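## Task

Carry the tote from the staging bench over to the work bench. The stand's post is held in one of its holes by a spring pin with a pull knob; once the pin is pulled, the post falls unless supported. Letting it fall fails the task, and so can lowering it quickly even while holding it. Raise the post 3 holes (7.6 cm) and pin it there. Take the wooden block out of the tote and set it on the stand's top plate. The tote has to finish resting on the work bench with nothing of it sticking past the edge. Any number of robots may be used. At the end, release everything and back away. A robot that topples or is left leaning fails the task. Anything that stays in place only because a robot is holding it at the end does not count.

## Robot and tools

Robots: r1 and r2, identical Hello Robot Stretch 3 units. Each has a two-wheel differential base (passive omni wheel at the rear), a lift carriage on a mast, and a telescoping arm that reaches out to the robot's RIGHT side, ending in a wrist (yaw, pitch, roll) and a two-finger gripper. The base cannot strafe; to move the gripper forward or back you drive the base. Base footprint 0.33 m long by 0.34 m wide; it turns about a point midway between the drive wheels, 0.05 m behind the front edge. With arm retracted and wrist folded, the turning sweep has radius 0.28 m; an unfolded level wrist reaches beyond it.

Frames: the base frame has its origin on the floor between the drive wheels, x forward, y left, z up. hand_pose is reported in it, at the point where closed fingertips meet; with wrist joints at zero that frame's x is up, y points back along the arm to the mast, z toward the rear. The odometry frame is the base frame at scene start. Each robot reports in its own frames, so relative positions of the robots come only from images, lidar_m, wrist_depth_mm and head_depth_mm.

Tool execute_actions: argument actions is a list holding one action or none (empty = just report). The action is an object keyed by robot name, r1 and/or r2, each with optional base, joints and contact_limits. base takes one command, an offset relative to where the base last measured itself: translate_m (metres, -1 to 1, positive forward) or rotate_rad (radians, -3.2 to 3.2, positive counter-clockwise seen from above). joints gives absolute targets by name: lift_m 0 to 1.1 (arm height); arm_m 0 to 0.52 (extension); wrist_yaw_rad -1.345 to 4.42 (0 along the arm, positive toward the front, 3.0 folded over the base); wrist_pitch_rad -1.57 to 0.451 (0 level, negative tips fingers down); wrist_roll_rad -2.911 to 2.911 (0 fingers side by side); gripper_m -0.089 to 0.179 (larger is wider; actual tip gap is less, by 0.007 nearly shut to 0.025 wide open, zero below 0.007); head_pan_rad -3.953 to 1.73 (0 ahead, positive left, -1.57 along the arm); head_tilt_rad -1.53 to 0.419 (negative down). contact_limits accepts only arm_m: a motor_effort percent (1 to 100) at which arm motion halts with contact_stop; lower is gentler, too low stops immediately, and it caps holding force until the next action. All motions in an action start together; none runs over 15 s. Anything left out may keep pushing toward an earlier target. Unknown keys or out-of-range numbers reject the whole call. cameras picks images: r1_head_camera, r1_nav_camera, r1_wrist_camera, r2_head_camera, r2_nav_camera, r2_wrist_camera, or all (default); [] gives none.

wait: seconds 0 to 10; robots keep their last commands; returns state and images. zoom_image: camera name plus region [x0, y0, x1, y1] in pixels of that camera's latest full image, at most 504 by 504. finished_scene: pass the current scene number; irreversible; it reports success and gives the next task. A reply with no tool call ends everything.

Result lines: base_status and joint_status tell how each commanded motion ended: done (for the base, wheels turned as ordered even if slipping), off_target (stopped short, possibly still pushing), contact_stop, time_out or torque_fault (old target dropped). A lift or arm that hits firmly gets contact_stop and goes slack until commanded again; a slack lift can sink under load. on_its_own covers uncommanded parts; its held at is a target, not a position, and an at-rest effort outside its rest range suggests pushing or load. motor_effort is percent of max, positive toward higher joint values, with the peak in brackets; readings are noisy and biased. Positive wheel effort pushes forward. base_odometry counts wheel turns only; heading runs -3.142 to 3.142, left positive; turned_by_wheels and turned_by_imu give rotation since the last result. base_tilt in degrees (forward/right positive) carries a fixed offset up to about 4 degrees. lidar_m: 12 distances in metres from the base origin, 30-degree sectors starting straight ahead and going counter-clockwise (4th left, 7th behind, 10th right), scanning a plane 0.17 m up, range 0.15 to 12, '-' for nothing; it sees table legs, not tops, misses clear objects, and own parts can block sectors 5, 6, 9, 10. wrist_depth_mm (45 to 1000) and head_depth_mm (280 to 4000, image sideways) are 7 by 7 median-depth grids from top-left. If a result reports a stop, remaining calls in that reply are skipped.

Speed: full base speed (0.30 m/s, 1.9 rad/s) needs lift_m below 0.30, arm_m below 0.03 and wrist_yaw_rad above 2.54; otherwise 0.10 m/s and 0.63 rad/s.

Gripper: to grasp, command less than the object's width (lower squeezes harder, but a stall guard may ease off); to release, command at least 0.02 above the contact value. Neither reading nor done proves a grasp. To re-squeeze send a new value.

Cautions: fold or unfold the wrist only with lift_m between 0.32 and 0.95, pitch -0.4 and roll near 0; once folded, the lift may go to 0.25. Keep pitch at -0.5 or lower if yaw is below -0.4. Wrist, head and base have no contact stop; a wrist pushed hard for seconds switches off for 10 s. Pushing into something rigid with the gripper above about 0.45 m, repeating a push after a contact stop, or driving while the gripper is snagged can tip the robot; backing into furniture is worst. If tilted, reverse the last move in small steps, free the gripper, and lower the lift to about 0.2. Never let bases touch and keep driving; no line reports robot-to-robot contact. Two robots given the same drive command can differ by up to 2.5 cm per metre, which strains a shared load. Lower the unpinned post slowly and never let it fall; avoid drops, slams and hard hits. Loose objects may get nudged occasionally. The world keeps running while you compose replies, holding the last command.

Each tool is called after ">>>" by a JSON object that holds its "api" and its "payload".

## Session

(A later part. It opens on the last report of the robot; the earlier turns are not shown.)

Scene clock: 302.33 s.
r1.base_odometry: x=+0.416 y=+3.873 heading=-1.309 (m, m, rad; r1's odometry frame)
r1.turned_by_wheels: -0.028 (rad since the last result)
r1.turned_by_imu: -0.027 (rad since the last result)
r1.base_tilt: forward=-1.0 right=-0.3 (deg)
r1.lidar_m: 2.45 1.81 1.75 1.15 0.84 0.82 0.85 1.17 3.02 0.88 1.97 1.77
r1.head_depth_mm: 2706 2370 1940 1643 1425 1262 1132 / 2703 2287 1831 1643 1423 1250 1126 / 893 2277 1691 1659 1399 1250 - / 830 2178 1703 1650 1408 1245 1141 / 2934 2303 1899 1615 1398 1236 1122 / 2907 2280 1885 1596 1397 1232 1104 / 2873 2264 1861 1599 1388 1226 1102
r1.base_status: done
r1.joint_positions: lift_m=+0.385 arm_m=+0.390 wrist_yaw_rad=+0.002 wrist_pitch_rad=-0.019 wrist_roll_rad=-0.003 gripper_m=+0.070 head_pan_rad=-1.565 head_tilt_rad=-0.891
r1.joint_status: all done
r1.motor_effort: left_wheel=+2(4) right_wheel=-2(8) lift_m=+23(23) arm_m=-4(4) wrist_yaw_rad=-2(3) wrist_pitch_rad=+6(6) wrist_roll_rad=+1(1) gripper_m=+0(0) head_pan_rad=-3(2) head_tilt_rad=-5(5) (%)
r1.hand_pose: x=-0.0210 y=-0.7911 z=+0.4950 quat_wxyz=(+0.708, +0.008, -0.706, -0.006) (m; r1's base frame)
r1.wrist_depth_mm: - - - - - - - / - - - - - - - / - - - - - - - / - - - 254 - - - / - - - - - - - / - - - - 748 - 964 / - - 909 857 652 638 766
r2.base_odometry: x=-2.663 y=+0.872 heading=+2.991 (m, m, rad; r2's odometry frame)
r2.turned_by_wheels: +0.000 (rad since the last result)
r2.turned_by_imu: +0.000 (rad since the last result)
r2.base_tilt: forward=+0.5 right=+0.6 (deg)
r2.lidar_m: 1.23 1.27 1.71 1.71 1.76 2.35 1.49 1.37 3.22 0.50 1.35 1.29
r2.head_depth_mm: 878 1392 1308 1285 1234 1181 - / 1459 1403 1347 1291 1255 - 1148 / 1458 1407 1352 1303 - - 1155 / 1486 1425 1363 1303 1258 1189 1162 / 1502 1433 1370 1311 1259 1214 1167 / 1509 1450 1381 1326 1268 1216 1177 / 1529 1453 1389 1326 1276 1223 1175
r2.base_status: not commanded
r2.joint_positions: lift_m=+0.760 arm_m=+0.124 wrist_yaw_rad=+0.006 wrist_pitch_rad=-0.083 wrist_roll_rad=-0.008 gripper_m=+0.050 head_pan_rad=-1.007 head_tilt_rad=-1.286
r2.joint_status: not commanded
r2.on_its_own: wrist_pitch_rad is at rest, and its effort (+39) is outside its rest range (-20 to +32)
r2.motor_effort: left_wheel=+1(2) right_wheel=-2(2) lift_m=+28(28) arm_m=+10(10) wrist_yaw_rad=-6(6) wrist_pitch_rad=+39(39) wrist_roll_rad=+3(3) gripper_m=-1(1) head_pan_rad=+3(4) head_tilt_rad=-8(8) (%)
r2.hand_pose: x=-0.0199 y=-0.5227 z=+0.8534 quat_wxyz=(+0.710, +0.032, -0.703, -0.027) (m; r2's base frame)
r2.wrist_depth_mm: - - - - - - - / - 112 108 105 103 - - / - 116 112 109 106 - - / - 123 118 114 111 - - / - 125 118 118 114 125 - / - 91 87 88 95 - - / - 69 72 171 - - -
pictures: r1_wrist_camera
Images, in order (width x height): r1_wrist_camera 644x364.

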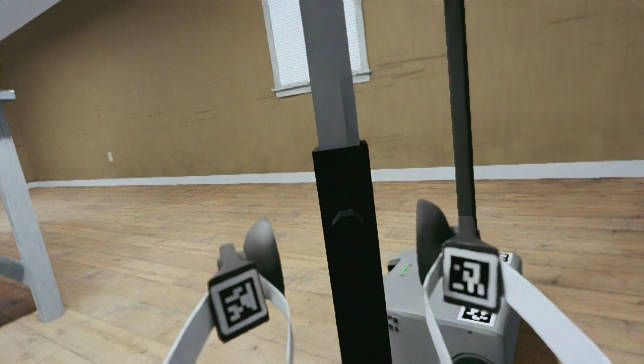

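>>> {"api": "execute_actions", "payload": {"actions": [{"r1":{"joints":{"arm_m":0.462}}}], "cameras": []}}

>>> {"api": "execute_actions", "payload": {"actions": [{"r1":{"joints":{"gripper_m":-0.08}},"r2":{"joints":{"lift_m":0.772}}}], "cameras": []}}

>>> {"api": "execute_actions", "payload": {"actions": [{"r1":{"joints":{"arm_m":0.435}}}], "cameras": []}}

>>> {"api": "execute_actions", "payload": {"actions": [{"r2":{"joints":{"lift_m":0.838}}}], "cameras": []}}

Scene clock: 304.23 s.
r1.base_odometry: x=+0.416 y=+3.873 heading=-1.309 (m, m, rad; r1's odometry frame)
r1.turned_by_wheels: +0.000 (rad since the last result)
r1.turned_by_imu: +0.000 (rad since the last result)
r1.base_tilt: forward=-1.0 right=-0.5 (deg)
r1.lidar_m: 2.45 1.81 1.75 1.15 0.85 0.82 0.85 1.17 3.01 0.88 1.97 1.76
r1.head_depth_mm: 2716 2356 1950 1645 1433 1254 1129 / 2691 2269 1849 1631 1413 1255 1132 / 892 2265 1698 1669 1419 1259 - / 830 2181 1708 1571 1412 1250 1143 / 2915 2295 1892 1612 1395 1238 1116 / 2871 2270 1883 1607 1397 1234 1103 / 2826 2267 1873 1604 1380 1229 1100
r1.base_status: not commanded
r1.joint_positions: lift_m=+0.385 arm_m=+0.462 wrist_yaw_rad=+0.002 wrist_pitch_rad=-0.019 wrist_roll_rad=-0.003 gripper_m=+0.070 head_pan_rad=-1.565 head_tilt_rad=-0.891
r1.joint_status: all done
r1.motor_effort: left_wheel=+1(2) right_wheel=-2(2) lift_m=+23(23) arm_m=+5(5) wrist_yaw_rad=-1(2) wrist_pitch_rad=+6(6) wrist_roll_rad=+1(1) gripper_m=-1(0) head_pan_rad=-2(3) head_tilt_rad=-5(5) (%)
r1.hand_pose: x=-0.0210 y=-0.8624 z=+0.4950 quat_wxyz=(+0.708, +0.008, -0.706, -0.006) (m; r1's base frame)
r1.wrist_depth_mm: - - - 174 - - - / - - - 178 - - - / - - - 183 - - - / - - - 181 - - - / - - - 187 - - - / - - - 189 684 - 959 / - - 899 837 589 588 766
r2.base_odometry: x=-2.663 y=+0.872 heading=+2.991 (m, m, rad; r2's odometry frame)
r2.turned_by_wheels: +0.000 (rad since the last result)
r2.turned_by_imu: +0.000 (rad since the last result)
r2.base_tilt: forward=+0.4 right=+0.6 (deg)
r2.lidar_m: 1.23 1.27 1.70 1.71 1.76 2.36 1.49 1.37 3.23 0.50 1.35 1.29
r2.head_depth_mm: 855 1383 1301 1283 1233 1183 - / 1450 1396 1343 1294 1258 - 1148 / 1456 1418 1349 1299 - - 1146 / 1489 1430 1370 1307 1259 1199 1165 / 1512 1439 1378 1312 1263 1213 1165 / 1512 1445 1378 1328 1267 1217 1179 / 1528 1459 1393 1328 1275 1224 1176
r2.base_status: not commanded
r2.joint_positions: lift_m=+0.760 arm_m=+0.124 wrist_yaw_rad=+0.006 wrist_pitch_rad=-0.083 wrist_roll_rad=-0.008 gripper_m=+0.050 head_pan_rad=-1.007 head_tilt_rad=-1.286
r2.joint_status: not commanded
r2.on_its_own: wrist_pitch_rad is at rest, and its effort (+39) is outside its rest range (-20 to +32)
r2.motor_effort: left_wheel=+2(2) right_wheel=-2(2) lift_m=+28(28) arm_m=+10(10) wrist_yaw_rad=-6(7) wrist_pitch_rad=+39(39) wrist_roll_rad=+4(4) gripper_m=-1(1) head_pan_rad=+3(3) head_tilt_rad=-8(8) (%)
r2.hand_pose: x=-0.0199 y=-0.5227 z=+0.8534 quat_wxyz=(+0.710, +0.032, -0.703, -0.027) (m; r2's base frame)
r2.wrist_depth_mm: - - - - - - - / - 112 108 106 103 - - / - 116 113 109 106 - - / - 123 117 114 111 - - / - 124 118 118 114 126 - / - 92 87 88 95 - - / - 69 72 172 - - -
pictures: none
No camera images: the call's "cameras" was empty. Leave "cameras" out to get every camera's image.

Scene clock: 307.00 s.
r1.base_odometry: x=+0.416 y=+3.873 heading=-1.309 (m, m, rad; r1's odometry frame)
r1.turned_by_wheels: +0.000 (rad since the last result)
r1.turned_by_imu: +0.001 (rad since the last result)
r1.base_tilt: forward=-1.0 right=-0.4 (deg)
r1.lidar_m: 2.45 1.81 1.75 1.15 0.84 0.82 0.85 1.17 3.01 0.88 1.98 1.76
r1.head_depth_mm: 2714 2376 1940 1646 1423 1254 1130 / 2705 2294 1837 1639 1422 1255 1130 / 891 2265 1693 1672 1419 1255 - / 824 2182 1769 1580 1408 1242 1138 / 2953 2291 1896 1612 1398 1234 1116 / 2903 2267 1883 1604 1400 1238 1107 / 2850 2266 1872 1596 1383 1228 1104
r1.base_status: not commanded
r1.joint_positions: lift_m=+0.385 arm_m=+0.462 wrist_yaw_rad=-0.006 wrist_pitch_rad=-0.009 wrist_roll_rad=+0.005 gripper_m=-0.074 head_pan_rad=-1.565 head_tilt_rad=-0.891
r1.joint_status: gripper_m off_target (ended at -0.074, target -0.080)
r1.motor_effort: left_wheel=+1(3) right_wheel=-1(3) lift_m=+23(23) arm_m=-2(4) wrist_yaw_rad=+7(14) wrist_pitch_rad=+3(6) wrist_roll_rad=-2(3) gripper_m=-36(100) head_pan_rad=-1(2) head_tilt_rad=-5(5) (%)
r1.hand_pose: x=-0.0230 y=-0.8633 z=+0.4974 quat_wxyz=(+0.706, +0.001, -0.709, -0.006) (m; r1's base frame)
r1.wrist_depth_mm: - - - 173 - - - / - - - 177 - - - / - - - 184 - - - / - - - 180 - - - / - - - 183 - - - / - - - 148 - 774 963 / - - 980 852 611 614 770
r2.base_odometry: x=-2.663 y=+0.872 heading=+2.991 (m, m, rad; r2's odometry frame)
r2.turned_by_wheels: +0.000 (rad since the last result)
r2.turned_by_imu: +0.000 (rad since the last result)
r2.base_tilt: forward=+0.5 right=+0.6 (deg)
r2.lidar_m: 1.23 1.27 1.70 1.71 1.76 2.37 1.49 1.37 3.23 0.50 1.34 1.29
r2.head_depth_mm: 853 1387 1302 1283 1232 1187 - / 1455 1409 1356 1290 1255 - 1147 / 1457 1418 1350 1299 - - 1153 / 1486 1429 1373 1307 1257 1196 1165 / 1499 1432 1371 1311 1261 1210 1168 / 1521 1446 1382 1317 1266 1215 1173 / 1533 1456 1392 1329 1270 1225 1176
r2.base_status: not commanded
r2.joint_positions: lift_m=+0.771 arm_m=+0.125 wrist_yaw_rad=+0.006 wrist_pitch_rad=-0.119 wrist_roll_rad=-0.030 gripper_m=+0.050 head_pan_rad=-1.007 head_tilt_rad=-1.286
r2.joint_status: all done
r2.on_its_own: wrist_pitch_rad is at rest, and its effort (+56) is outside its rest range (-20 to +32)
r2.motor_effort: left_wheel=+2(2) right_wheel=-3(3) lift_m=+41(41) arm_m=+5(10) wrist_yaw_rad=-6(6) wrist_pitch_rad=+56(57) wrist_roll_rad=+12(12) gripper_m=-1(1) head_pan_rad=+2(4) head_tilt_rad=-9(9) (%)
r2.hand_pose: x=-0.0200 y=-0.5213 z=+0.8556 quat_wxyz=(+0.717, +0.045, -0.695, -0.040) (m; r2's base frame)
r2.wrist_depth_mm: - - - - - - - / - 110 106 104 101 - - / - 116 111 108 106 - - / - 123 118 114 111 - - / - 123 118 117 115 125 - / - 93 89 90 96 - - / - 74 73 171 - - -
pictures: none
No camera images: the call's "cameras" was empty. Leave "cameras" out to get every camera's image.

Scene clock: 308.17 s.
r1.base_odometry: x=+0.416 y=+3.873 heading=-1.309 (m, m, rad; r1's odometry frame)
r1.turned_by_wheels: +0.000 (rad since the last result)
r1.turned_by_imu: +0.000 (rad since the last result)
r1.base_tilt: forward=-0.9 right=-0.4 (deg)
r1.lidar_m: 2.45 1.81 1.75 1.15 0.85 0.82 0.85 1.17 3.02 0.88 1.97 1.76
r1.head_depth_mm: 2692 2370 1931 1647 1429 1261 1124 / 2713 2276 1833 1639 1420 1255 1130 / 891 2273 1691 1667 1405 1246 - / 818 2177 1763 1593 1405 1243 1140 / 2903 2291 1893 1605 1397 1239 1112 / 2906 2294 1881 1604 1394 1231 1107 / 2874 2261 1872 1591 1381 1227 1100
r1.base_status: not commanded
r1.joint_positions: lift_m=+0.385 arm_m=+0.436 wrist_yaw_rad=-0.004 wrist_pitch_rad=+0.005 wrist_roll_rad=+0.005 gripper_m=-0.068 head_pan_rad=-1.565 head_tilt_rad=-0.891
r1.joint_status: all done
r1.on_its_own: gripper_m is held at -0.069, not at your -0.080, by its stall guard, which is still easing
r1.motor_effort: left_wheel=+1(2) right_wheel=+1(2) lift_m=+23(23) arm_m=-10(21) wrist_yaw_rad=+4(7) wrist_pitch_rad=-1(3) wrist_roll_rad=-2(2) gripper_m=-10(37) head_pan_rad=-2(2) head_tilt_rad=-5(4) (%)
r1.hand_pose: x=-0.0225 y=-0.8372 z=+0.5011 quat_wxyz=(+0.706, -0.003, -0.708, +0.000) (m; r1's base frame)
r1.wrist_depth_mm: - - - 201 - - - / - - - 204 - - - / - - - 210 - - - / - - - 207 - - - / - - - - - - - / - - - - - 804 994 / - - - 225 626 684 786
r2.base_odometry: x=-2.663 y=+0.872 heading=+2.991 (m, m, rad; r2's odometry frame)
r2.turned_by_wheels: +0.000 (rad since the last result)
r2.turned_by_imu: +0.000 (rad since the last result)
r2.base_tilt: forward=+0.4 right=+0.6 (deg)
r2.lidar_m: 1.24 1.27 1.70 1.71 1.76 2.36 1.49 1.37 3.22 0.50 1.35 1.29
r2.head_depth_mm: 860 1384 1308 1286 1234 1186 - / 1456 1413 1346 1295 1253 - 1144 / 1461 1416 1353 1301 - - 1150 / 1491 1424 1365 1308 1258 1193 1167 / 1501 1434 1378 1311 1265 1212 1168 / 1525 1441 1377 1325 1266 1224 1169 / 1537 1454 1390 1332 1278 1218 1175
r2.base_status: not commanded
r2.joint_positions: lift_m=+0.771 arm_m=+0.125 wrist_yaw_rad=+0.006 wrist_pitch_rad=-0.105 wrist_roll_rad=-0.020 gripper_m=+0.050 head_pan_rad=-1.007 head_tilt_rad=-1.286
r2.joint_status: not commanded
r2.on_its_own: wrist_pitch_rad is at rest, and its effort (+49) is outside its rest range (-20 to +32)
r2.motor_effort: left_wheel=+2(2) right_wheel=-2(4) lift_m=+37(41) arm_m=+4(5) wrist_yaw_rad=-6(6) wrist_pitch_rad=+49(56) wrist_roll_rad=+8(12) gripper_m=-1(1) head_pan_rad=+2(3) head_tilt_rad=-8(8) (%)
r2.hand_pose: x=-0.0199 y=-0.5220 z=+0.8595 quat_wxyz=(+0.714, +0.040, -0.699, -0.035) (m; r2's base frame)
r2.wrist_depth_mm: - - - - - - - / - 110 108 105 102 - - / - 117 112 109 106 - - / - 124 118 114 111 - - / - 125 119 118 114 124 - / - 93 89 90 96 - - / - 74 73 170 - - -
pictures: none
No camera images: the call's "cameras" was empty. Leave "cameras" out to get every camera's image.

Scene clock: 310.93 s.
r1.base_odometry: x=+0.416 y=+3.873 heading=-1.309 (m, m, rad; r1's odometry frame)
r1.turned_by_wheels: +0.000 (rad since the last result)
r1.turned_by_imu: +0.001 (rad since the last result)
r1.base_tilt: forward=-1.1 right=-0.4 (deg)
r1.lidar_m: 2.45 1.81 1.75 1.15 0.85 0.82 0.85 1.17 3.01 0.88 1.97 1.76
r1.head_depth_mm: 2730 2374 1947 1644 1420 1258 1125 / 2735 2271 1828 1634 1417 1253 1129 / 878 2312 1700 1674 1411 1245 - / 794 2255 1762 1595 1402 1245 1143 / 2950 2307 1901 1609 1401 1240 1120 / 2899 2288 1888 1597 1393 1234 1109 / 2849 2259 1860 1597 1386 1222 1100
r1.base_status: not commanded
r1.joint_positions: lift_m=+0.385 arm_m=+0.436 wrist_yaw_rad=-0.004 wrist_pitch_rad=+0.005 wrist_roll_rad=+0.004 gripper_m=-0.056 head_pan_rad=-1.565 head_tilt_rad=-0.891
r1.joint_status: not commanded
r1.on_its_own: gripper_m is held at -0.056, not at your -0.080, by its stall guard, which is still easing
r1.motor_effort: left_wheel=+1(0) right_wheel=+1(0) lift_m=+23(23) arm_m=-8(11) wrist_yaw_rad=+5(5) wrist_pitch_rad=-1(1) wrist_roll_rad=-1(2) gripper_m=-3(31) head_pan_rad=-3(2) head_tilt_rad=-5(5) (%)
r1.hand_pose: x=-0.0225 y=-0.8371 z=+0.5011 quat_wxyz=(+0.706, -0.003, -0.708, +0.000) (m; r1's base frame)
r1.wrist_depth_mm: - - - 200 - - - / - - - 205 - - - / - - - 211 - - - / - - - 208 - - - / - - - - - - - / - - - - - 792 - / - - - 544 635 656 776
r2.base_odometry: x=-2.663 y=+0.872 heading=+2.991 (m, m, rad; r2's odometry frame)
r2.turned_by_wheels: +0.000 (rad since the last result)
r2.turned_by_imu: +0.000 (rad since the last result)
r2.base_tilt: forward=+0.6 right=+0.6 (deg)
r2.lidar_m: 1.23 1.27 1.70 1.71 1.77 2.37 1.49 1.37 3.24 0.50 1.35 1.29
r2.head_depth_mm: 859 1391 1302 1278 1238 1179 1147 / 1451 1402 1341 1289 1248 - 1145 / 1453 1419 1354 1304 - - 1160 / 1488 1422 1365 1310 1256 1190 1161 / 1506 1439 1372 1314 1261 1212 1173 / 1523 1447 1383 1320 1269 1213 1173 / 1533 1453 1396 1332 1278 1222 1177
r2.base_status: not commanded
r2.joint_positions: lift_m=+0.797 arm_m=+0.125 wrist_yaw_rad=+0.017 wrist_pitch_rad=-0.119 wrist_roll_rad=-0.015 gripper_m=+0.050 head_pan_rad=-1.007 head_tilt_rad=-1.286
r2.joint_status: lift_m contact_stop (moved +0.025 of +0.067)
r2.on_its_own: lift_m is slack since a contact_stop, until your next command for it (your +0.838 is given up); wrist_yaw_rad is at rest, and its effort (-19) is outside its rest range (-12 to +12); wrist_pitch_rad is at rest, and its effort (+56) is outside its rest range (-20 to +32)
r2.motor_effort: left_wheel=+3(5) right_wheel=-5(12) lift_m=+30(53) arm_m=+4(5) wrist_yaw_rad=-19(18) wrist_pitch_rad=+56(100) wrist_roll_rad=+6(26) gripper_m=-4(3) head_pan_rad=+3(2) head_tilt_rad=-8(8) (%)
r2.hand_pose: x=-0.0172 y=-0.5213 z=+0.8813 quat_wxyz=(+0.712, +0.049, -0.700, -0.036) (m; r2's base frame)
r2.wrist_depth_mm: - - - - - - - / - 962 108 105 102 - - / - 118 113 109 105 - - / - 176 119 115 111 - - / - 128 121 117 115 124 - / - 101 92 92 98 - - / - 80 74 84 - - -
pictures: none
No camera images: the call's "cameras" was empty. Leave "cameras" out to get every camera's image.

>>> {"api": "execute_actions", "payload": {"actions": [{"r1":{"joints":{"gripper_m":0.07}},"r2":{"joints":{"lift_m":0.797}}}], "cameras": []}}

>>> {"api": "execute_actions", "payload": {"actions": [{"r1":{"joints":{"arm_m":0.462}}}], "cameras": []}}

>>> {"api": "execute_actions", "payload": {"actions": [{"r1":{"joints":{"gripper_m":-0.08}}}], "cameras": []}}

>>> {"api": "execute_actions", "payload": {"actions": [{"r1":{"joints":{"arm_m":0.435}}}], "cameras": []}}

>>> {"api": "execute_actions", "payload": {"actions": [{"r2":{"joints":{"lift_m":0.838}}}], "cameras": []}}

Scene clock: 312.83 s.
r1.base_odometry: x=+0.416 y=+3.873 heading=-1.309 (m, m, rad; r1's odometry frame)
r1.turned_by_wheels: +0.000 (rad since the last result)
r1.turned_by_imu: +0.001 (rad since the last result)
r1.base_tilt: forward=-0.9 right=-0.4 (deg)
r1.lidar_m: 2.45 1.81 1.75 1.14 0.84 0.82 0.85 1.17 3.02 0.88 1.97 1.76
r1.head_depth_mm: 2705 2371 1935 1649 1422 1261 1126 / 2735 2288 1823 1633 1414 1252 1132 / 877 2329 1695 1666 1410 1249 - / 796 2244 1696 1570 1409 1240 1139 / 2927 2293 1906 1604 1397 1238 1116 / 2917 2300 1891 1592 1387 1233 1105 / 2885 2271 1879 1605 1391 1230 1097
r1.base_status: not commanded
r1.joint_positions: lift_m=+0.385 arm_m=+0.435 wrist_yaw_rad=-0.003 wrist_pitch_rad=-0.018 wrist_roll_rad=+0.004 gripper_m=+0.070 head_pan_rad=-1.565 head_tilt_rad=-0.891
r1.joint_status: all done
r1.motor_effort: left_wheel=+1(1) right_wheel=-1(1) lift_m=+23(23) arm_m=-4(8) wrist_yaw_rad=+4(5) wrist_pitch_rad=+6(6) wrist_roll_rad=-1(1) gripper_m=+0(90) head_pan_rad=-2(1) head_tilt_rad=-4(5) (%)
r1.hand_pose: x=-0.0222 y=-0.8361 z=+0.4952 quat_wxyz=(+0.706, +0.006, -0.708, -0.008) (m; r1's base frame)
r1.wrist_depth_mm: - - - 199 - - - / - - - 205 - - - / - - - 209 - - - / - - - 208 - - - / - - - 213 - - - / - - - 222 697 - 940 / - - 906 833 637 601 758
r2.base_odometry: x=-2.663 y=+0.872 heading=+2.991 (m, m, rad; r2's odometry frame)
r2.turned_by_wheels: +0.000 (rad since the last result)
r2.turned_by_imu: +0.000 (rad since the last result)
r2.base_tilt: forward=+0.5 right=+0.6 (deg)
r2.lidar_m: 1.23 1.27 1.70 1.71 1.76 2.36 1.49 1.37 3.23 0.50 1.35 1.29
r2.head_depth_mm: 865 1389 1305 1283 1229 1186 1148 / 1448 1413 1352 1292 1262 - 1146 / 1458 1423 1352 1293 - - 1157 / 1486 1432 1368 1301 1261 1192 1163 / 1508 1432 1376 1313 1259 1214 1168 / 1510 1452 1386 1327 1271 1224 1172 / 1523 1455 1387 1328 1278 1228 1178
r2.base_status: not commanded
r2.joint_positions: lift_m=+0.796 arm_m=+0.125 wrist_yaw_rad=+0.017 wrist_pitch_rad=-0.120 wrist_roll_rad=-0.015 gripper_m=+0.050 head_pan_rad=-1.007 head_tilt_rad=-1.286
r2.joint_status: all done
r2.on_its_own: wrist_yaw_rad is at rest, and its effort (-19) is outside its rest range (-12 to +12); wrist_pitch_rad is at rest, and its effort (+56) is outside its rest range (-20 to +32)
r2.motor_effort: left_wheel=+3(3) right_wheel=-5(6) lift_m=+37(36) arm_m=+3(4) wrist_yaw_rad=-19(19) wrist_pitch_rad=+56(56) wrist_roll_rad=+6(6) gripper_m=-4(4) head_pan_rad=+2(3) head_tilt_rad=-8(7) (%)
r2.hand_pose: x=-0.0172 y=-0.5212 z=+0.8807 quat_wxyz=(+0.712, +0.049, -0.700, -0.036) (m; r2's base frame)
r2.wrist_depth_mm: - - - - - - - / - 983 108 105 102 - - / - 118 112 109 106 - - / - 177 118 115 111 - - / - 128 121 118 116 125 - / - 101 92 92 98 - - / - 80 74 84 - - -
pictures: none
No camera images: the call's "cameras" was empty. Leave "cameras" out to get every camera's image.

Scene clock: 314.00 s.
r1.base_odometry: x=+0.416 y=+3.873 heading=-1.309 (m, m, rad; r1's odometry frame)
r1.turned_by_wheels: +0.000 (rad since the last result)
r1.turned_by_imu: +0.000 (rad since the last result)
r1.base_tilt: forward=-0.9 right=-0.4 (deg)
r1.lidar_m: 2.45 1.81 1.75 1.15 0.85 0.82 0.85 1.17 3.00 0.88 1.98 1.76
r1.head_depth_mm: 2718 2383 1944 1635 1420 1256 1126 / 2743 2285 1843 1635 1417 1252 1133 / 878 2327 1692 1667 1414 1261 - / 794 2248 1737 1564 1402 1241 1138 / 2929 2282 1907 1606 1404 1241 1113 / 2860 2283 1887 1599 1393 1234 1107 / 2847 2264 1874 1583 1385 1225 1104
r1.base_status: not commanded
r1.joint_positions: lift_m=+0.385 arm_m=+0.462 wrist_yaw_rad=-0.002 wrist_pitch_rad=-0.018 wrist_roll_rad=+0.004 gripper_m=+0.070 head_pan_rad=-1.565 head_tilt_rad=-0.891
r1.joint_status: all done
r1.motor_effort: left_wheel=+1(1) right_wheel=+0(0) lift_m=+23(23) arm_m=+4(4) wrist_yaw_rad=+3(3) wrist_pitch_rad=+6(6) wrist_roll_rad=-1(1) gripper_m=+0(0) head_pan_rad=-3(3) head_tilt_rad=-6(5) (%)
r1.hand_pose: x=-0.0221 y=-0.8624 z=+0.4951 quat_wxyz=(+0.706, +0.006, -0.708, -0.008) (m; r1's base frame)
r1.wrist_depth_mm: - - - 173 - - - / - - - 179 - - - / - - - 183 - - - / - - - 181 - - - / - - - 186 - - - / - - - 190 696 - 962 / - - 908 830 586 588 755
r2.base_odometry: x=-2.663 y=+0.872 heading=+2.991 (m, m, rad; r2's odometry frame)
r2.turned_by_wheels: +0.000 (rad since the last result)
r2.turned_by_imu: +0.000 (rad since the last result)
r2.base_tilt: forward=+0.5 right=+0.6 (deg)
r2.lidar_m: 1.24 1.28 1.70 1.71 1.76 2.36 1.49 1.37 3.21 0.50 1.34 1.29
r2.head_depth_mm: 854 1382 1304 1281 1234 1181 1150 / 1450 1408 1348 1293 1256 - 1149 / 1457 1411 1351 1302 - - 1153 / 1491 1427 1363 1307 1260 1194 1164 / 1498 1431 1369 1312 1269 1210 1162 / 1518 1447 1387 1324 1274 1222 1165 / 1523 1458 1395 1329 1277 1221 1179
r2.base_status: not commanded
r2.joint_positions: lift_m=+0.796 arm_m=+0.125 wrist_yaw_rad=+0.017 wrist_pitch_rad=-0.120 wrist_roll_rad=-0.015 gripper_m=+0.050 head_pan_rad=-1.007 head_tilt_rad=-1.286
r2.joint_status: not commanded
r2.on_its_own: wrist_yaw_rad is at rest, and its effort (-18) is outside its rest range (-12 to +12); wrist_pitch_rad is at rest, and its effort (+56) is outside its rest range (-20 to +32)
r2.motor_effort: left_wheel=+2(3) right_wheel=-6(6) lift_m=+36(36) arm_m=+3(4) wrist_yaw_rad=-18(18) wrist_pitch_rad=+56(56) wrist_roll_rad=+6(6) gripper_m=-4(4) head_pan_rad=+3(3) head_tilt_rad=-8(8) (%)
r2.hand_pose: x=-0.0172 y=-0.5212 z=+0.8807 quat_wxyz=(+0.712, +0.049, -0.700, -0.036) (m; r2's base frame)
r2.wrist_depth_mm: - - - - - - - / - 955 108 105 102 - - / - 118 113 109 106 - - / - 175 119 115 111 - - / - 128 121 118 115 125 - / - 101 92 93 98 - - / - 80 74 84 - - -
pictures: none
No camera images: the call's "cameras" was empty. Leave "cameras" out to get every camera's image.

Scene clock: 316.73 s.
r1.base_odometry: x=+0.416 y=+3.873 heading=-1.309 (m, m, rad; r1's odometry frame)
r1.turned_by_wheels: +0.000 (rad since the last result)
r1.turned_by_imu: +0.001 (rad since the last result)
r1.base_tilt: forward=-1.0 right=-0.3 (deg)
r1.lidar_m: 2.44 1.81 1.75 1.15 0.84 0.82 0.85 1.17 3.02 0.88 1.97 1.76
r1.head_depth_mm: 2715 2379 1941 1648 1427 1256 1126 / 2734 2297 1830 1631 1421 1257 1130 / 878 2331 1686 1662 1418 1257 - / 792 2248 1770 1573 1410 1243 1136 / 2912 2289 1884 1606 1400 1238 1119 / 2890 2284 1878 1597 1395 1232 1109 / 2857 2266 1872 1594 1384 1226 1099
r1.base_status: not commanded
r1.joint_positions: lift_m=+0.385 arm_m=+0.462 wrist_yaw_rad=-0.006 wrist_pitch_rad=-0.009 wrist_roll_rad=+0.006 gripper_m=-0.074 head_pan_rad=-1.565 head_tilt_rad=-0.891
r1.joint_status: gripper_m off_target (ended at -0.074, target -0.080)
r1.motor_effort: left_wheel=+1(4) right_wheel=+0(3) lift_m=+23(23) arm_m=-3(5) wrist_yaw_rad=+7(13) wrist_pitch_rad=+3(6) wrist_roll_rad=-2(3) gripper_m=-36(100) head_pan_rad=-2(1) head_tilt_rad=-5(5) (%)
r1.hand_pose: x=-0.0229 y=-0.8632 z=+0.4975 quat_wxyz=(+0.705, +0.001, -0.709, -0.005) (m; r1's base frame)
r1.wrist_depth_mm: - - - 173 - - - / - - - 177 - - - / - - - 183 - - - / - - - 181 - - - / - - - 183 - - - / - - - 148 - 781 950 / - - 972 840 608 603 777
r2.base_odometry: x=-2.663 y=+0.872 heading=+2.991 (m, m, rad; r2's odometry frame)
r2.turned_by_wheels: +0.000 (rad since the last result)
r2.turned_by_imu: +0.000 (rad since the last result)
r2.base_tilt: forward=+0.5 right=+0.6 (deg)
r2.lidar_m: 1.23 1.27 1.70 1.71 1.76 2.36 1.49 1.37 3.21 0.50 1.35 1.29
r2.head_depth_mm: 854 1385 1300 1289 1236 1182 1148 / 1450 1407 1350 1294 1256 - 1146 / 1465 1411 1357 1298 - - 1155 / 1484 1425 1369 1306 1258 1198 1163 / 1511 1430 1376 1313 1258 1211 1166 / 1514 1441 1383 1324 1268 1217 1174 / 1523 1451 1392 1331 1278 1227 1185
r2.base_status: not commanded
r2.joint_positions: lift_m=+0.796 arm_m=+0.125 wrist_yaw_rad=+0.017 wrist_pitch_rad=-0.120 wrist_roll_rad=-0.015 gripper_m=+0.050 head_pan_rad=-1.007 head_tilt_rad=-1.286
r2.joint_status: not commanded
r2.on_its_own: wrist_yaw_rad is at rest, and its effort (-18) is outside its rest range (-12 to +12); wrist_pitch_rad is at rest, and its effort (+56) is outside its rest range (-20 to +32)
r2.motor_effort: left_wheel=+2(3) right_wheel=-5(5) lift_m=+37(36) arm_m=+4(4) wrist_yaw_rad=-18(19) wrist_pitch_rad=+56(56) wrist_roll_rad=+6(6) gripper_m=-3(4) head_pan_rad=+2(3) head_tilt_rad=-8(8) (%)
r2.hand_pose: x=-0.0172 y=-0.5212 z=+0.8807 quat_wxyz=(+0.712, +0.049, -0.700, -0.036) (m; r2's base frame)
r2.wrist_depth_mm: - - - - - - - / - 932 108 105 102 - - / - 118 112 109 106 - - / - 175 119 115 111 - - / - 128 121 118 115 125 - / - 101 92 92 98 - - / - 80 74 84 - - -
pictures: none
No camera images: the call's "cameras" was empty. Leave "cameras" out to get every camera's image.

Scene clock: 318.10 s.
r1.base_odometry: x=+0.416 y=+3.873 heading=-1.309 (m, m, rad; r1's odometry frame)
r1.turned_by_wheels: +0.000 (rad since the last result)
r1.turned_by_imu: +0.000 (rad since the last result)
r1.base_tilt: forward=-1.1 right=-0.3 (deg)
r1.lidar_m: 2.45 1.81 1.75 1.15 0.84 0.82 0.85 1.17 3.02 0.88 1.98 1.76
r1.head_depth_mm: 2699 2373 1943 1641 1426 1257 1127 / 2726 2282 1842 1633 1418 1253 1130 / 876 2328 1693 1668 1415 1246 - / 793 2244 1756 1594 1410 1243 1135 / 2934 2308 1890 1612 1401 1234 1119 / 2882 2296 1884 1603 1393 1235 1107 / 2890 2252 1872 1596 1389 1225 1103
r1.base_status: not commanded
r1.joint_positions: lift_m=+0.385 arm_m=+0.436 wrist_yaw_rad=-0.004 wrist_pitch_rad=+0.005 wrist_roll_rad=+0.004 gripper_m=-0.068 head_pan_rad=-1.565 head_tilt_rad=-0.891
r1.joint_status: all done
r1.on_its_own: gripper_m is held at -0.069, not at your -0.080, by its stall guard, which is still easing
r1.motor_effort: left_wheel=+1(3) right_wheel=+1(2) lift_m=+23(23) arm_m=-9(22) wrist_yaw_rad=+5(6) wrist_pitch_rad=-1(3) wrist_roll_rad=-2(2) gripper_m=-31(37) head_pan_rad=-2(2) head_tilt_rad=-5(5) (%)
r1.hand_pose: x=-0.0225 y=-0.8372 z=+0.5012 quat_wxyz=(+0.706, -0.003, -0.708, +0.000) (m; r1's base frame)
r1.wrist_depth_mm: - - - 200 - - - / - - - 205 - - - / - - - 210 - - - / - - - 207 - - - / - - - - - - - / - - - - - 805 991 / - - - 538 622 663 790
r2.base_odometry: x=-2.663 y=+0.872 heading=+2.991 (m, m, rad; r2's odometry frame)
r2.turned_by_wheels: +0.000 (rad since the last result)
r2.turned_by_imu: +0.000 (rad since the last result)
r2.base_tilt: forward=+0.5 right=+0.5 (deg)
r2.lidar_m: 1.23 1.27 1.70 1.71 1.76 2.36 1.49 1.36 3.24 0.50 1.35 1.29
r2.head_depth_mm: 863 1387 1302 1277 1235 1178 1148 / 1459 1403 1349 1291 1254 - 1148 / 1450 1417 1348 1299 - - 1157 / 1483 1424 1361 1301 1253 1196 1165 / 1505 1433 1373 1311 1260 1211 1168 / 1522 1445 1375 1323 1269 1219 1171 / 1531 1449 1390 1330 1276 1223 1176
r2.base_status: not commanded
r2.joint_positions: lift_m=+0.796 arm_m=+0.125 wrist_yaw_rad=+0.017 wrist_pitch_rad=-0.120 wrist_roll_rad=-0.015 gripper_m=+0.050 head_pan_rad=-1.007 head_tilt_rad=-1.286
r2.joint_status: not commanded
r2.on_its_own: wrist_yaw_rad is at rest, and its effort (-19) is outside its rest range (-12 to +12); wrist_pitch_rad is at rest, and its effort (+56) is outside its rest range (-20 to +32)
r2.motor_effort: left_wheel=+3(3) right_wheel=-5(6) lift_m=+36(36) arm_m=+3(4) wrist_yaw_rad=-19(18) wrist_pitch_rad=+56(56) wrist_roll_rad=+6(6) gripper_m=-4(4) head_pan_rad=+2(3) head_tilt_rad=-9(8) (%)
r2.hand_pose: x=-0.0172 y=-0.5212 z=+0.8807 quat_wxyz=(+0.712, +0.049, -0.700, -0.036) (m; r2's base frame)
r2.wrist_depth_mm: - - - - - - - / - 967 108 105 101 - - / - 118 112 109 105 - - / - 176 119 114 111 - - / - 128 121 118 116 124 - / - 101 92 92 97 - - / - 80 74 84 - - -
pictures: none
No camera images: the call's "cameras" was empty. Leave "cameras" out to get every camera's image.

Scene clock: 320.30 s.
r1.base_odometry: x=+0.416 y=+3.873 heading=-1.309 (m, m, rad; r1's odometry frame)
r1.turned_by_wheels: +0.000 (rad since the last result)
r1.turned_by_imu: +0.001 (rad since the last result)
r1.base_tilt: forward=-0.9 right=-0.4 (deg)
r1.lidar_m: 2.44 1.81 1.74 1.14 0.85 0.82 0.85 1.17 3.02 0.88 1.98 1.76
r1.head_depth_mm: 2704 2382 1937 1634 1424 1256 1123 / 2721 2268 1828 1635 1418 1256 1132 / 877 2338 1679 1669 1416 1246 - / 794 2245 1765 1593 1407 1246 1140 / 2947 2318 1881 1618 1398 1239 1118 / 2862 2274 1881 1599 1395 1236 1107 / 2875 2250 1873 1591 1390 1234 1103
r1.base_status: not commanded
r1.joint_positions: lift_m=+0.385 arm_m=+0.436 wrist_yaw_rad=-0.004 wrist_pitch_rad=+0.005 wrist_roll_rad=+0.004 gripper_m=-0.058 head_pan_rad=-1.565 head_tilt_rad=-0.891
r1.joint_status: not commanded
r1.on_its_own: gripper_m is held at -0.059, not at your -0.080, by its stall guard, which is still easing
r1.motor_effort: left_wheel=+1(1) right_wheel=+1(1) lift_m=+23(23) arm_m=-9(9) wrist_yaw_rad=+5(5) wrist_pitch_rad=-1(1) wrist_roll_rad=-2(2) gripper_m=-26(31) head_pan_rad=-1(2) head_tilt_rad=-5(5) (%)
r1.hand_pose: x=-0.0225 y=-0.8371 z=+0.5012 quat_wxyz=(+0.706, -0.003, -0.708, +0.000) (m; r1's base frame)
r1.wrist_depth_mm: - - - 200 - - - / - - - 205 - - - / - - - 211 - - - / - - - 208 - - - / - - - - - - - / - - - - - 802 989 / - - - 540 637 660 798
r2.base_odometry: x=-2.663 y=+0.872 heading=+2.991 (m, m, rad; r2's odometry frame)
r2.turned_by_wheels: +0.000 (rad since the last result)
r2.turned_by_imu: +0.000 (rad since the last result)
r2.base_tilt: forward=+0.5 right=+0.6 (deg)
r2.lidar_m: 1.23 1.27 1.71 1.71 1.76 2.36 1.49 1.36 3.24 0.50 1.35 1.29
r2.head_depth_mm: 863 1392 1301 1284 1234 1177 1143 / 1451 1404 1352 1288 1256 - 1147 / 1457 1415 1353 1298 - - 1156 / 1482 1423 1362 1300 1254 1201 1164 / 1508 1441 1366 1318 1257 1215 1168 / 1519 1445 1381 1320 1269 1218 1170 / 1528 1458 1390 1333 1278 1229 1177
r2.base_status: not commanded
r2.joint_positions: lift_m=+0.797 arm_m=+0.125 wrist_yaw_rad=+0.018 wrist_pitch_rad=-0.121 wrist_roll_rad=-0.015 gripper_m=+0.050 head_pan_rad=-1.007 head_tilt_rad=-1.286
r2.joint_status: lift_m contact_stop (moved +0.000 of +0.042)
r2.on_its_own: lift_m is slack since a contact_stop, until your next command for it (your +0.838 is given up); wrist_yaw_rad is at rest, and its effort (-19) is outside its rest range (-12 to +12); wrist_pitch_rad is at rest, and its effort (+57) is outside its rest range (-20 to +32)
r2.motor_effort: left_wheel=+3(5) right_wheel=-6(11) lift_m=+30(52) arm_m=+2(4) wrist_yaw_rad=-19(19) wrist_pitch_rad=+57(93) wrist_roll_rad=+6(22) gripper_m=-4(4) head_pan_rad=+3(2) head_tilt_rad=-7(8) (%)
r2.hand_pose: x=-0.0170 y=-0.5212 z=+0.8807 quat_wxyz=(+0.712, +0.050, -0.700, -0.036) (m; r2's base frame)
r2.wrist_depth_mm: - - - - - - - / - - 108 105 101 - - / - 117 112 109 106 - - / - 176 118 114 111 - - / - 128 121 118 116 125 - / - 101 92 93 98 - - / - 80 74 81 - - -
pictures: none
No camera images: the call's "cameras" was empty. Leave "cameras" out to get every camera's image.

>>> {"api": "execute_actions", "payload": {"actions": [{"r1":{"joints":{"gripper_m":0.07}},"r2":{"joints":{"lift_m":0.797}}}], "cameras": []}}

>>> {"api": "execute_actions", "payload": {"actions": [{"r1":{"joints":{"arm_m":0.462}}}], "cameras": []}}

>>> {"api": "execute_actions", "payload": {"actions": [{"r1":{"joints":{"gripper_m":-0.08}},"r2":{"joints":{"lift_m":0.804}}}], "cameras": []}}

>>> {"api": "execute_actions", "payload": {"actions": [{"r1":{"joints":{"arm_m":0.435}}}], "cameras": []}}

>>> {"api": "execute_actions", "payload": {"actions": [{"r2":{"joints":{"lift_m":0.838}}}], "cameras": []}}

Scene clock: 322.27 s.
r1.base_odometry: x=+0.416 y=+3.873 heading=-1.309 (m, m, rad; r1's odometry frame)
r1.turned_by_wheels: +0.000 (rad since the last result)
r1.turned_by_imu: +0.001 (rad since the last result)
r1.base_tilt: forward=-0.9 right=-0.3 (deg)
r1.lidar_m: 2.45 1.81 1.75 1.15 0.84 0.82 0.85 1.17 3.01 0.88 1.97 1.77
r1.head_depth_mm: 2700 2378 1943 1642 1424 1260 1127 / 2719 2274 1826 1631 1419 1250 1130 / 877 2343 1695 1668 1417 1250 - / 794 2255 1693 1567 1405 1246 1138 / 2928 2298 1899 1615 1404 1241 1120 / 2909 2275 1882 1604 1394 1233 1108 / 2869 2268 1869 1601 1390 1228 1101
r1.base_status: not commanded
r1.joint_positions: lift_m=+0.385 arm_m=+0.435 wrist_yaw_rad=-0.003 wrist_pitch_rad=-0.018 wrist_roll_rad=+0.004 gripper_m=+0.070 head_pan_rad=-1.565 head_tilt_rad=-0.891
r1.joint_status: all done
r1.motor_effort: left_wheel=+1(1) right_wheel=-1(0) lift_m=+23(23) arm_m=-4(10) wrist_yaw_rad=+3(5) wrist_pitch_rad=+5(5) wrist_roll_rad=-2(2) gripper_m=+0(92) head_pan_rad=-2(2) head_tilt_rad=-5(4) (%)
r1.hand_pose: x=-0.0222 y=-0.8361 z=+0.4952 quat_wxyz=(+0.706, +0.006, -0.708, -0.008) (m; r1's base frame)
r1.wrist_depth_mm: - - - 199 - - - / - - - 205 - - - / - - - 210 - - - / - - - 208 - - - / - - - 213 - - - / - - - 222 708 - 949 / - - 908 836 626 600 765
r2.base_odometry: x=-2.663 y=+0.872 heading=+2.991 (m, m, rad; r2's odometry frame)
r2.turned_by_wheels: +0.000 (rad since the last result)
r2.turned_by_imu: +0.000 (rad since the last result)
r2.base_tilt: forward=+0.6 right=+0.5 (deg)
r2.lidar_m: 1.23 1.27 1.70 1.71 1.76 2.36 1.49 1.37 3.22 0.50 1.35 1.29
r2.head_depth_mm: 867 1387 1301 1279 1231 1182 1146 / 1449 1417 1347 1292 1258 - 1149 / 1454 1415 1356 1298 - - 1155 / 1489 1428 1365 1308 1253 1194 1160 / 1500 1440 1375 1317 1262 1214 1165 / 1514 1442 1381 1327 1267 1217 1171 / 1533 1455 1391 1330 1274 1229 1175
r2.base_status: not commanded
r2.joint_positions: lift_m=+0.796 arm_m=+0.125 wrist_yaw_rad=+0.018 wrist_pitch_rad=-0.122 wrist_roll_rad=-0.015 gripper_m=+0.050 head_pan_rad=-1.007 head_tilt_rad=-1.286
r2.joint_status: all done
r2.on_its_own: wrist_yaw_rad is at rest, and its effort (-20) is outside its rest range (-12 to +12); wrist_pitch_rad is at rest, and its effort (+57) is outside its rest range (-20 to +32)
r2.motor_effort: left_wheel=+3(3) right_wheel=-6(7) lift_m=+37(38) arm_m=+2(3) wrist_yaw_rad=-20(20) wrist_pitch_rad=+57(57) wrist_roll_rad=+6(6) gripper_m=-4(4) head_pan_rad=+2(4) head_tilt_rad=-9(8) (%)
r2.hand_pose: x=-0.0170 y=-0.5212 z=+0.8802 quat_wxyz=(+0.712, +0.050, -0.700, -0.037) (m; r2's base frame)
r2.wrist_depth_mm: - - - - - - - / - 986 108 105 102 - - / - 118 112 109 106 - - / - 176 118 115 111 - - / - 128 121 118 116 125 - / - 101 92 93 98 - - / - 80 74 81 - - -
pictures: none
No camera images: the call's "cameras" was empty. Leave "cameras" out to get every camera's image.

Scene clock: 323.43 s.
r1.base_odometry: x=+0.416 y=+3.873 heading=-1.309 (m, m, rad; r1's odometry frame)
r1.turned_by_wheels: +0.000 (rad since the last result)
r1.turned_by_imu: +0.000 (rad since the last result)
r1.base_tilt: forward=-0.8 right=-0.3 (deg)
r1.lidar_m: 2.45 1.81 1.75 1.15 0.84 0.82 0.85 1.17 3.01 0.88 1.98 1.76
r1.head_depth_mm: 2720 2390 1942 1642 1425 1258 1125 / 2717 2280 1841 1639 1424 1257 1132 / 876 2348 1695 1664 1409 1257 - / 792 2256 1740 1573 1407 1243 1137 / 2904 2301 1900 1615 1397 1238 1117 / 2905 2272 1887 1592 1391 1234 1105 / 2884 2251 1873 1588 1390 1229 1103
r1.base_status: not commanded
r1.joint_positions: lift_m=+0.385 arm_m=+0.462 wrist_yaw_rad=-0.002 wrist_pitch_rad=-0.018 wrist_roll_rad=+0.004 gripper_m=+0.070 head_pan_rad=-1.565 head_tilt_rad=-0.891
r1.joint_status: all done
r1.motor_effort: left_wheel=+1(1) right_wheel=-1(1) lift_m=+23(23) arm_m=+4(8) wrist_yaw_rad=+3(3) wrist_pitch_rad=+6(6) wrist_roll_rad=-2(2) gripper_m=+0(1) head_pan_rad=-1(2) head_tilt_rad=-5(5) (%)
r1.hand_pose: x=-0.0221 y=-0.8624 z=+0.4951 quat_wxyz=(+0.706, +0.006, -0.708, -0.008) (m; r1's base frame)
r1.wrist_depth_mm: - - - 173 - - - / - - - 178 - - - / - - - 183 - - - / - - - 180 - - - / - - - 187 - - - / - - - 190 703 - 971 / - - 918 839 586 591 768
r2.base_odometry: x=-2.663 y=+0.872 heading=+2.991 (m, m, rad; r2's odometry frame)
r2.turned_by_wheels: +0.000 (rad since the last result)
r2.turned_by_imu: +0.000 (rad since the last result)
r2.base_tilt: forward=+0.6 right=+0.6 (deg)
r2.lidar_m: 1.23 1.27 1.71 1.71 1.76 2.36 1.49 1.37 3.23 0.50 1.35 1.29
r2.head_depth_mm: 854 1387 1305 1283 1236 1174 1149 / 1463 1405 1349 1294 1256 - 1148 / 1458 1418 1359 1305 - - 1157 / 1485 1426 1362 1301 1258 1193 1163 / 1511 1435 1371 1309 1260 1214 1168 / 1520 1445 1388 1325 1273 1220 1169 / 1529 1452 1388 1324 1276 1223 1183
r2.base_status: not commanded
r2.joint_positions: lift_m=+0.796 arm_m=+0.125 wrist_yaw_rad=+0.018 wrist_pitch_rad=-0.122 wrist_roll_rad=-0.015 gripper_m=+0.050 head_pan_rad=-1.007 head_tilt_rad=-1.286
r2.joint_status: not commanded
r2.on_its_own: wrist_yaw_rad is at rest, and its effort (-20) is outside its rest range (-12 to +12); wrist_pitch_rad is at rest, and its effort (+57) is outside its rest range (-20 to +32)
r2.motor_effort: left_wheel=+3(3) right_wheel=-7(7) lift_m=+37(37) arm_m=+2(3) wrist_yaw_rad=-20(19) wrist_pitch_rad=+57(57) wrist_roll_rad=+6(6) gripper_m=-4(4) head_pan_rad=+3(2) head_tilt_rad=-8(8) (%)
r2.hand_pose: x=-0.0170 y=-0.5212 z=+0.8802 quat_wxyz=(+0.712, +0.050, -0.700, -0.037) (m; r2's base frame)
r2.wrist_depth_mm: - - - - - - - / - 962 108 105 101 - - / - 118 112 109 106 - - / - 176 119 115 111 - - / - 128 121 117 116 125 - / - 101 92 93 98 - - / - 80 74 81 - - -
pictures: none
No camera images: the call's "cameras" was empty. Leave "cameras" out to get every camera's image.

Scene clock: 326.17 s.
r1.base_odometry: x=+0.416 y=+3.873 heading=-1.309 (m, m, rad; r1's odometry frame)
r1.turned_by_wheels: +0.000 (rad since the last result)
r1.turned_by_imu: +0.001 (rad since the last result)
r1.base_tilt: forward=-1.0 right=-0.4 (deg)
r1.lidar_m: 2.45 1.82 1.75 1.15 0.84 0.82 0.85 1.17 3.02 0.88 1.97 1.76
r1.head_depth_mm: 2710 2366 1935 1640 1424 1259 1128 / 2718 2288 1831 1629 1425 1255 1135 / 880 2316 1689 1658 1413 1254 - / 796 2246 1759 1561 1404 1241 1140 / 2938 2296 1893 1617 1397 1238 1117 / 2893 2277 1880 1594 1395 1235 1106 / 2869 2274 1882 1588 1384 1226 1101
r1.base_status: not commanded
r1.joint_positions: lift_m=+0.385 arm_m=+0.462 wrist_yaw_rad=-0.006 wrist_pitch_rad=-0.009 wrist_roll_rad=+0.006 gripper_m=-0.074 head_pan_rad=-1.565 head_tilt_rad=-0.891
r1.joint_status: gripper_m off_target (ended at -0.074, target -0.080)
r1.motor_effort: left_wheel=+1(4) right_wheel=-1(3) lift_m=+23(23) arm_m=-3(4) wrist_yaw_rad=+6(13) wrist_pitch_rad=+3(6) wrist_roll_rad=-2(3) gripper_m=-36(100) head_pan_rad=-2(1) head_tilt_rad=-5(5) (%)
r1.hand_pose: x=-0.0229 y=-0.8633 z=+0.4975 quat_wxyz=(+0.705, +0.001, -0.709, -0.006) (m; r1's base frame)
r1.wrist_depth_mm: - - - 173 - - - / - - - 177 - - - / - - - 183 - - - / - - - 181 - - - / - - - 183 - - - / - - - 148 - 779 979 / - - 982 848 616 611 764
r2.base_odometry: x=-2.663 y=+0.872 heading=+2.991 (m, m, rad; r2's odometry frame)
r2.turned_by_wheels: +0.000 (rad since the last result)
r2.turned_by_imu: +0.000 (rad since the last result)
r2.base_tilt: forward=+0.6 right=+0.6 (deg)
r2.lidar_m: 1.24 1.27 1.70 1.71 1.76 2.37 1.49 1.37 3.22 0.50 1.35 1.29
r2.head_depth_mm: 854 1384 1303 1277 1233 1181 1151 / 1442 1410 1346 1290 1254 - 1144 / 1456 1411 1356 1302 - - 1157 / 1487 1426 1362 1310 1256 1195 1164 / 1496 1434 1370 1321 1260 1210 1164 / 1516 1443 1379 1320 1267 1214 1175 / 1530 1455 1387 1328 1273 1225 1176
r2.base_status: not commanded
r2.joint_positions: lift_m=+0.803 arm_m=+0.125 wrist_yaw_rad=+0.018 wrist_pitch_rad=-0.142 wrist_roll_rad=-0.031 gripper_m=+0.050 head_pan_rad=-1.007 head_tilt_rad=-1.286
r2.joint_status: all done
r2.on_its_own: wrist_yaw_rad is at rest, and its effort (-19) is outside its rest range (-12 to +12); wrist_pitch_rad is at rest, and its effort (+67) is outside its rest range (-20 to +32)
r2.motor_effort: left_wheel=+4(4) right_wheel=-8(9) lift_m=+42(42) arm_m=+2(2) wrist_yaw_rad=-19(19) wrist_pitch_rad=+67(67) wrist_roll_rad=+12(12) gripper_m=-3(4) head_pan_rad=+2(1) head_tilt_rad=-8(9) (%)
r2.hand_pose: x=-0.0170 y=-0.5200 z=+0.8817 quat_wxyz=(+0.717, +0.057, -0.694, -0.043) (m; r2's base frame)
r2.wrist_depth_mm: - - - - - - - / - 112 107 103 101 - - / - - 112 108 105 - - / - 167 118 115 110 - - / - 126 120 118 116 127 - / - 101 92 94 99 - - / - 80 75 82 - - -
pictures: none
No camera images: the call's "cameras" was empty. Leave "cameras" out to get every camera's image.

Scene clock: 327.43 s.
r1.base_odometry: x=+0.416 y=+3.873 heading=-1.309 (m, m, rad; r1's odometry frame)
r1.turned_by_wheels: +0.000 (rad since the last result)
r1.turned_by_imu: +0.000 (rad since the last result)
r1.base_tilt: forward=-0.9 right=-0.4 (deg)
r1.lidar_m: 2.46 1.81 1.75 1.15 0.84 0.82 0.85 1.17 3.01 0.88 1.96 1.76
r1.head_depth_mm: 2721 2359 1947 1638 1425 1257 1125 / 2730 2286 1828 1633 1418 1252 1129 / 865 2344 1693 1672 1416 1247 - / 783 2255 1771 1596 1403 1241 1139 / 2908 2313 1897 1610 1401 1242 1114 / 2883 2272 1885 1608 1392 1232 1104 / 2859 2251 1865 1586 1383 1231 1101
r1.base_status: not commanded
r1.joint_positions: lift_m=+0.385 arm_m=+0.436 wrist_yaw_rad=-0.004 wrist_pitch_rad=+0.006 wrist_roll_rad=+0.004 gripper_m=-0.068 head_pan_rad=-1.565 head_tilt_rad=-0.891
r1.joint_status: all done
r1.on_its_own: gripper_m is held at -0.069, not at your -0.080, by its stall guard, which is still easing
r1.motor_effort: left_wheel=+1(3) right_wheel=+1(2) lift_m=+23(23) arm_m=-9(25) wrist_yaw_rad=+5(6) wrist_pitch_rad=-1(3) wrist_roll_rad=-1(2) gripper_m=-29(36) head_pan_rad=-3(2) head_tilt_rad=-4(5) (%)
r1.hand_pose: x=-0.0225 y=-0.8372 z=+0.5013 quat_wxyz=(+0.706, -0.003, -0.708, +0.000) (m; r1's base frame)
r1.wrist_depth_mm: - - - 201 - - - / - - - 204 - - - / - - - 210 - - - / - - - 207 - - - / - - - - - - - / - - - - - 797 980 / - - - 224 633 686 785
r2.base_odometry: x=-2.663 y=+0.872 heading=+2.991 (m, m, rad; r2's odometry frame)
r2.turned_by_wheels: +0.000 (rad since the last result)
r2.turned_by_imu: +0.000 (rad since the last result)
r2.base_tilt: forward=+0.5 right=+0.6 (deg)
r2.lidar_m: 1.24 1.27 1.70 1.71 1.77 2.37 1.49 1.37 3.22 0.50 1.34 1.29
r2.head_depth_mm: 860 1379 1297 1279 1237 1179 1145 / 1449 1403 1337 1289 1254 - 1145 / 1459 1415 1356 1294 - - 1155 / 1482 1413 1363 1307 1253 1192 1160 / 1504 1436 1363 1313 1262 1213 1159 / 1517 1449 1379 1324 1272 1217 1166 / 1530 1451 1385 1331 1280 1218 1180
r2.base_status: not commanded
r2.joint_positions: lift_m=+0.804 arm_m=+0.125 wrist_yaw_rad=+0.018 wrist_pitch_rad=-0.121 wrist_roll_rad=-0.016 gripper_m=+0.050 head_pan_rad=-1.007 head_tilt_rad=-1.286
r2.joint_status: not commanded
r2.on_its_own: wrist_yaw_rad is at rest, and its effort (-20) is outside its rest range (-12 to +12); wrist_pitch_rad is at rest, and its effort (+57) is outside its rest range (-20 to +32)
r2.motor_effort: left_wheel=+3(4) right_wheel=-6(9) lift_m=+36(42) arm_m=+2(2) wrist_yaw_rad=-20(20) wrist_pitch_rad=+57(67) wrist_roll_rad=+7(12) gripper_m=-4(4) head_pan_rad=+4(2) head_tilt_rad=-7(8) (%)
r2.hand_pose: x=-0.0170 y=-0.5212 z=+0.8873 quat_wxyz=(+0.712, +0.050, -0.699, -0.037) (m; r2's base frame)
r2.wrist_depth_mm: - - - - - - - / - 991 108 105 102 - - / - 117 112 108 106 - - / - 176 119 114 111 - - / - 128 121 118 115 125 - / - 101 92 92 98 - - / - 80 74 81 - - -
pictures: none
No camera images: the call's "cameras" was empty. Leave "cameras" out to get every camera's image.

Scene clock: 329.83 s.
r1.base_odometry: x=+0.416 y=+3.873 heading=-1.309 (m, m, rad; r1's odometry frame)
r1.turned_by_wheels: +0.000 (rad since the last result)
r1.turned_by_imu: +0.001 (rad since the last result)
r1.base_tilt: forward=-1.0 right=-0.3 (deg)
r1.lidar_m: 2.45 1.81 1.75 1.15 0.84 0.82 0.85 1.17 3.02 0.88 1.97 1.76
r1.head_depth_mm: 2709 2369 1955 1643 1429 1260 1126 / 2745 2272 1833 1635 1419 1258 1133 / 873 2339 1689 1682 1411 1245 - / 770 2256 1764 1588 1405 1245 1140 / 2949 2291 1892 1608 1399 1238 1117 / 2920 2285 1882 1607 1392 1237 1105 / 2871 2269 1873 1600 1378 1231 1100
r1.base_status: not commanded
r1.joint_positions: lift_m=+0.385 arm_m=+0.436 wrist_yaw_rad=-0.004 wrist_pitch_rad=+0.005 wrist_roll_rad=+0.004 gripper_m=-0.058 head_pan_rad=-1.565 head_tilt_rad=-0.891
r1.joint_status: not commanded
r1.on_its_own: gripper_m is held at -0.059, not at your -0.080, by its stall guard, which is still easing
r1.motor_effort: left_wheel=+1(1) right_wheel=+1(1) lift_m=+23(23) arm_m=-8(9) wrist_yaw_rad=+5(5) wrist_pitch_rad=-1(1) wrist_roll_rad=-2(1) gripper_m=-26(31) head_pan_rad=-2(2) head_tilt_rad=-5(5) (%)
r1.hand_pose: x=-0.0225 y=-0.8371 z=+0.5012 quat_wxyz=(+0.706, -0.003, -0.708, +0.000) (m; r1's base frame)
r1.wrist_depth_mm: - - - 201 - - - / - - - 205 - - - / - - - 211 - - - / - - - 208 - - - / - - - - - - - / - - - - - 812 997 / - - - 539 629 658 788
r2.base_odometry: x=-2.663 y=+0.872 heading=+2.991 (m, m, rad; r2's odometry frame)
r2.turned_by_wheels: +0.000 (rad since the last result)
r2.turned_by_imu: +0.000 (rad since the last result)
r2.base_tilt: forward=+0.5 right=+0.6 (deg)
r2.lidar_m: 1.24 1.27 1.70 1.71 1.76 2.37 1.49 1.37 3.22 0.50 1.35 1.30
r2.head_depth_mm: 862 1394 1308 1282 1239 1180 1141 / 1451 1405 1350 1290 1252 - 1147 / 1456 1418 1359 1297 - - 1159 / 1488 1423 1368 1309 1258 1193 1163 / 1511 1437 1374 1312 1264 1212 1169 / 1521 1445 1377 1324 1266 1216 1168 / 1524 1458 1392 1331 1274 1227 1179
r2.base_status: not commanded
r2.joint_positions: lift_m=+0.823 arm_m=+0.125 wrist_yaw_rad=+0.018 wrist_pitch_rad=-0.121 wrist_roll_rad=-0.014 gripper_m=+0.050 head_pan_rad=-1.007 head_tilt_rad=-1.286
r2.joint_status: lift_m contact_stop (moved +0.019 of +0.034)
r2.on_its_own: lift_m is slack since a contact_stop, until your next command for it (your +0.838 is given up); wrist_yaw_rad is at rest, and its effort (-20) is outside its rest range (-12 to +12); wrist_pitch_rad is at rest, and its effort (+57) is outside its rest range (-20 to +32)
r2.motor_effort: left_wheel=+3(5) right_wheel=-6(11) lift_m=+30(49) arm_m=+2(3) wrist_yaw_rad=-20(20) wrist_pitch_rad=+57(85) wrist_roll_rad=+5(21) gripper_m=-4(4) head_pan_rad=+2(3) head_tilt_rad=-8(8) (%)
r2.hand_pose: x=-0.0169 y=-0.5213 z=+0.9064 quat_wxyz=(+0.712, +0.050, -0.700, -0.036) (m; r2's base frame)
r2.wrist_depth_mm: - - - - - - - / - 995 108 104 101 - - / - 117 112 109 105 - - / - 175 119 115 111 - - / - 128 121 118 116 125 - / - 101 92 93 98 - - / - 80 74 81 - - -
pictures: none
No camera images: the call's "cameras" was empty. Leave "cameras" out to get every camera's image.


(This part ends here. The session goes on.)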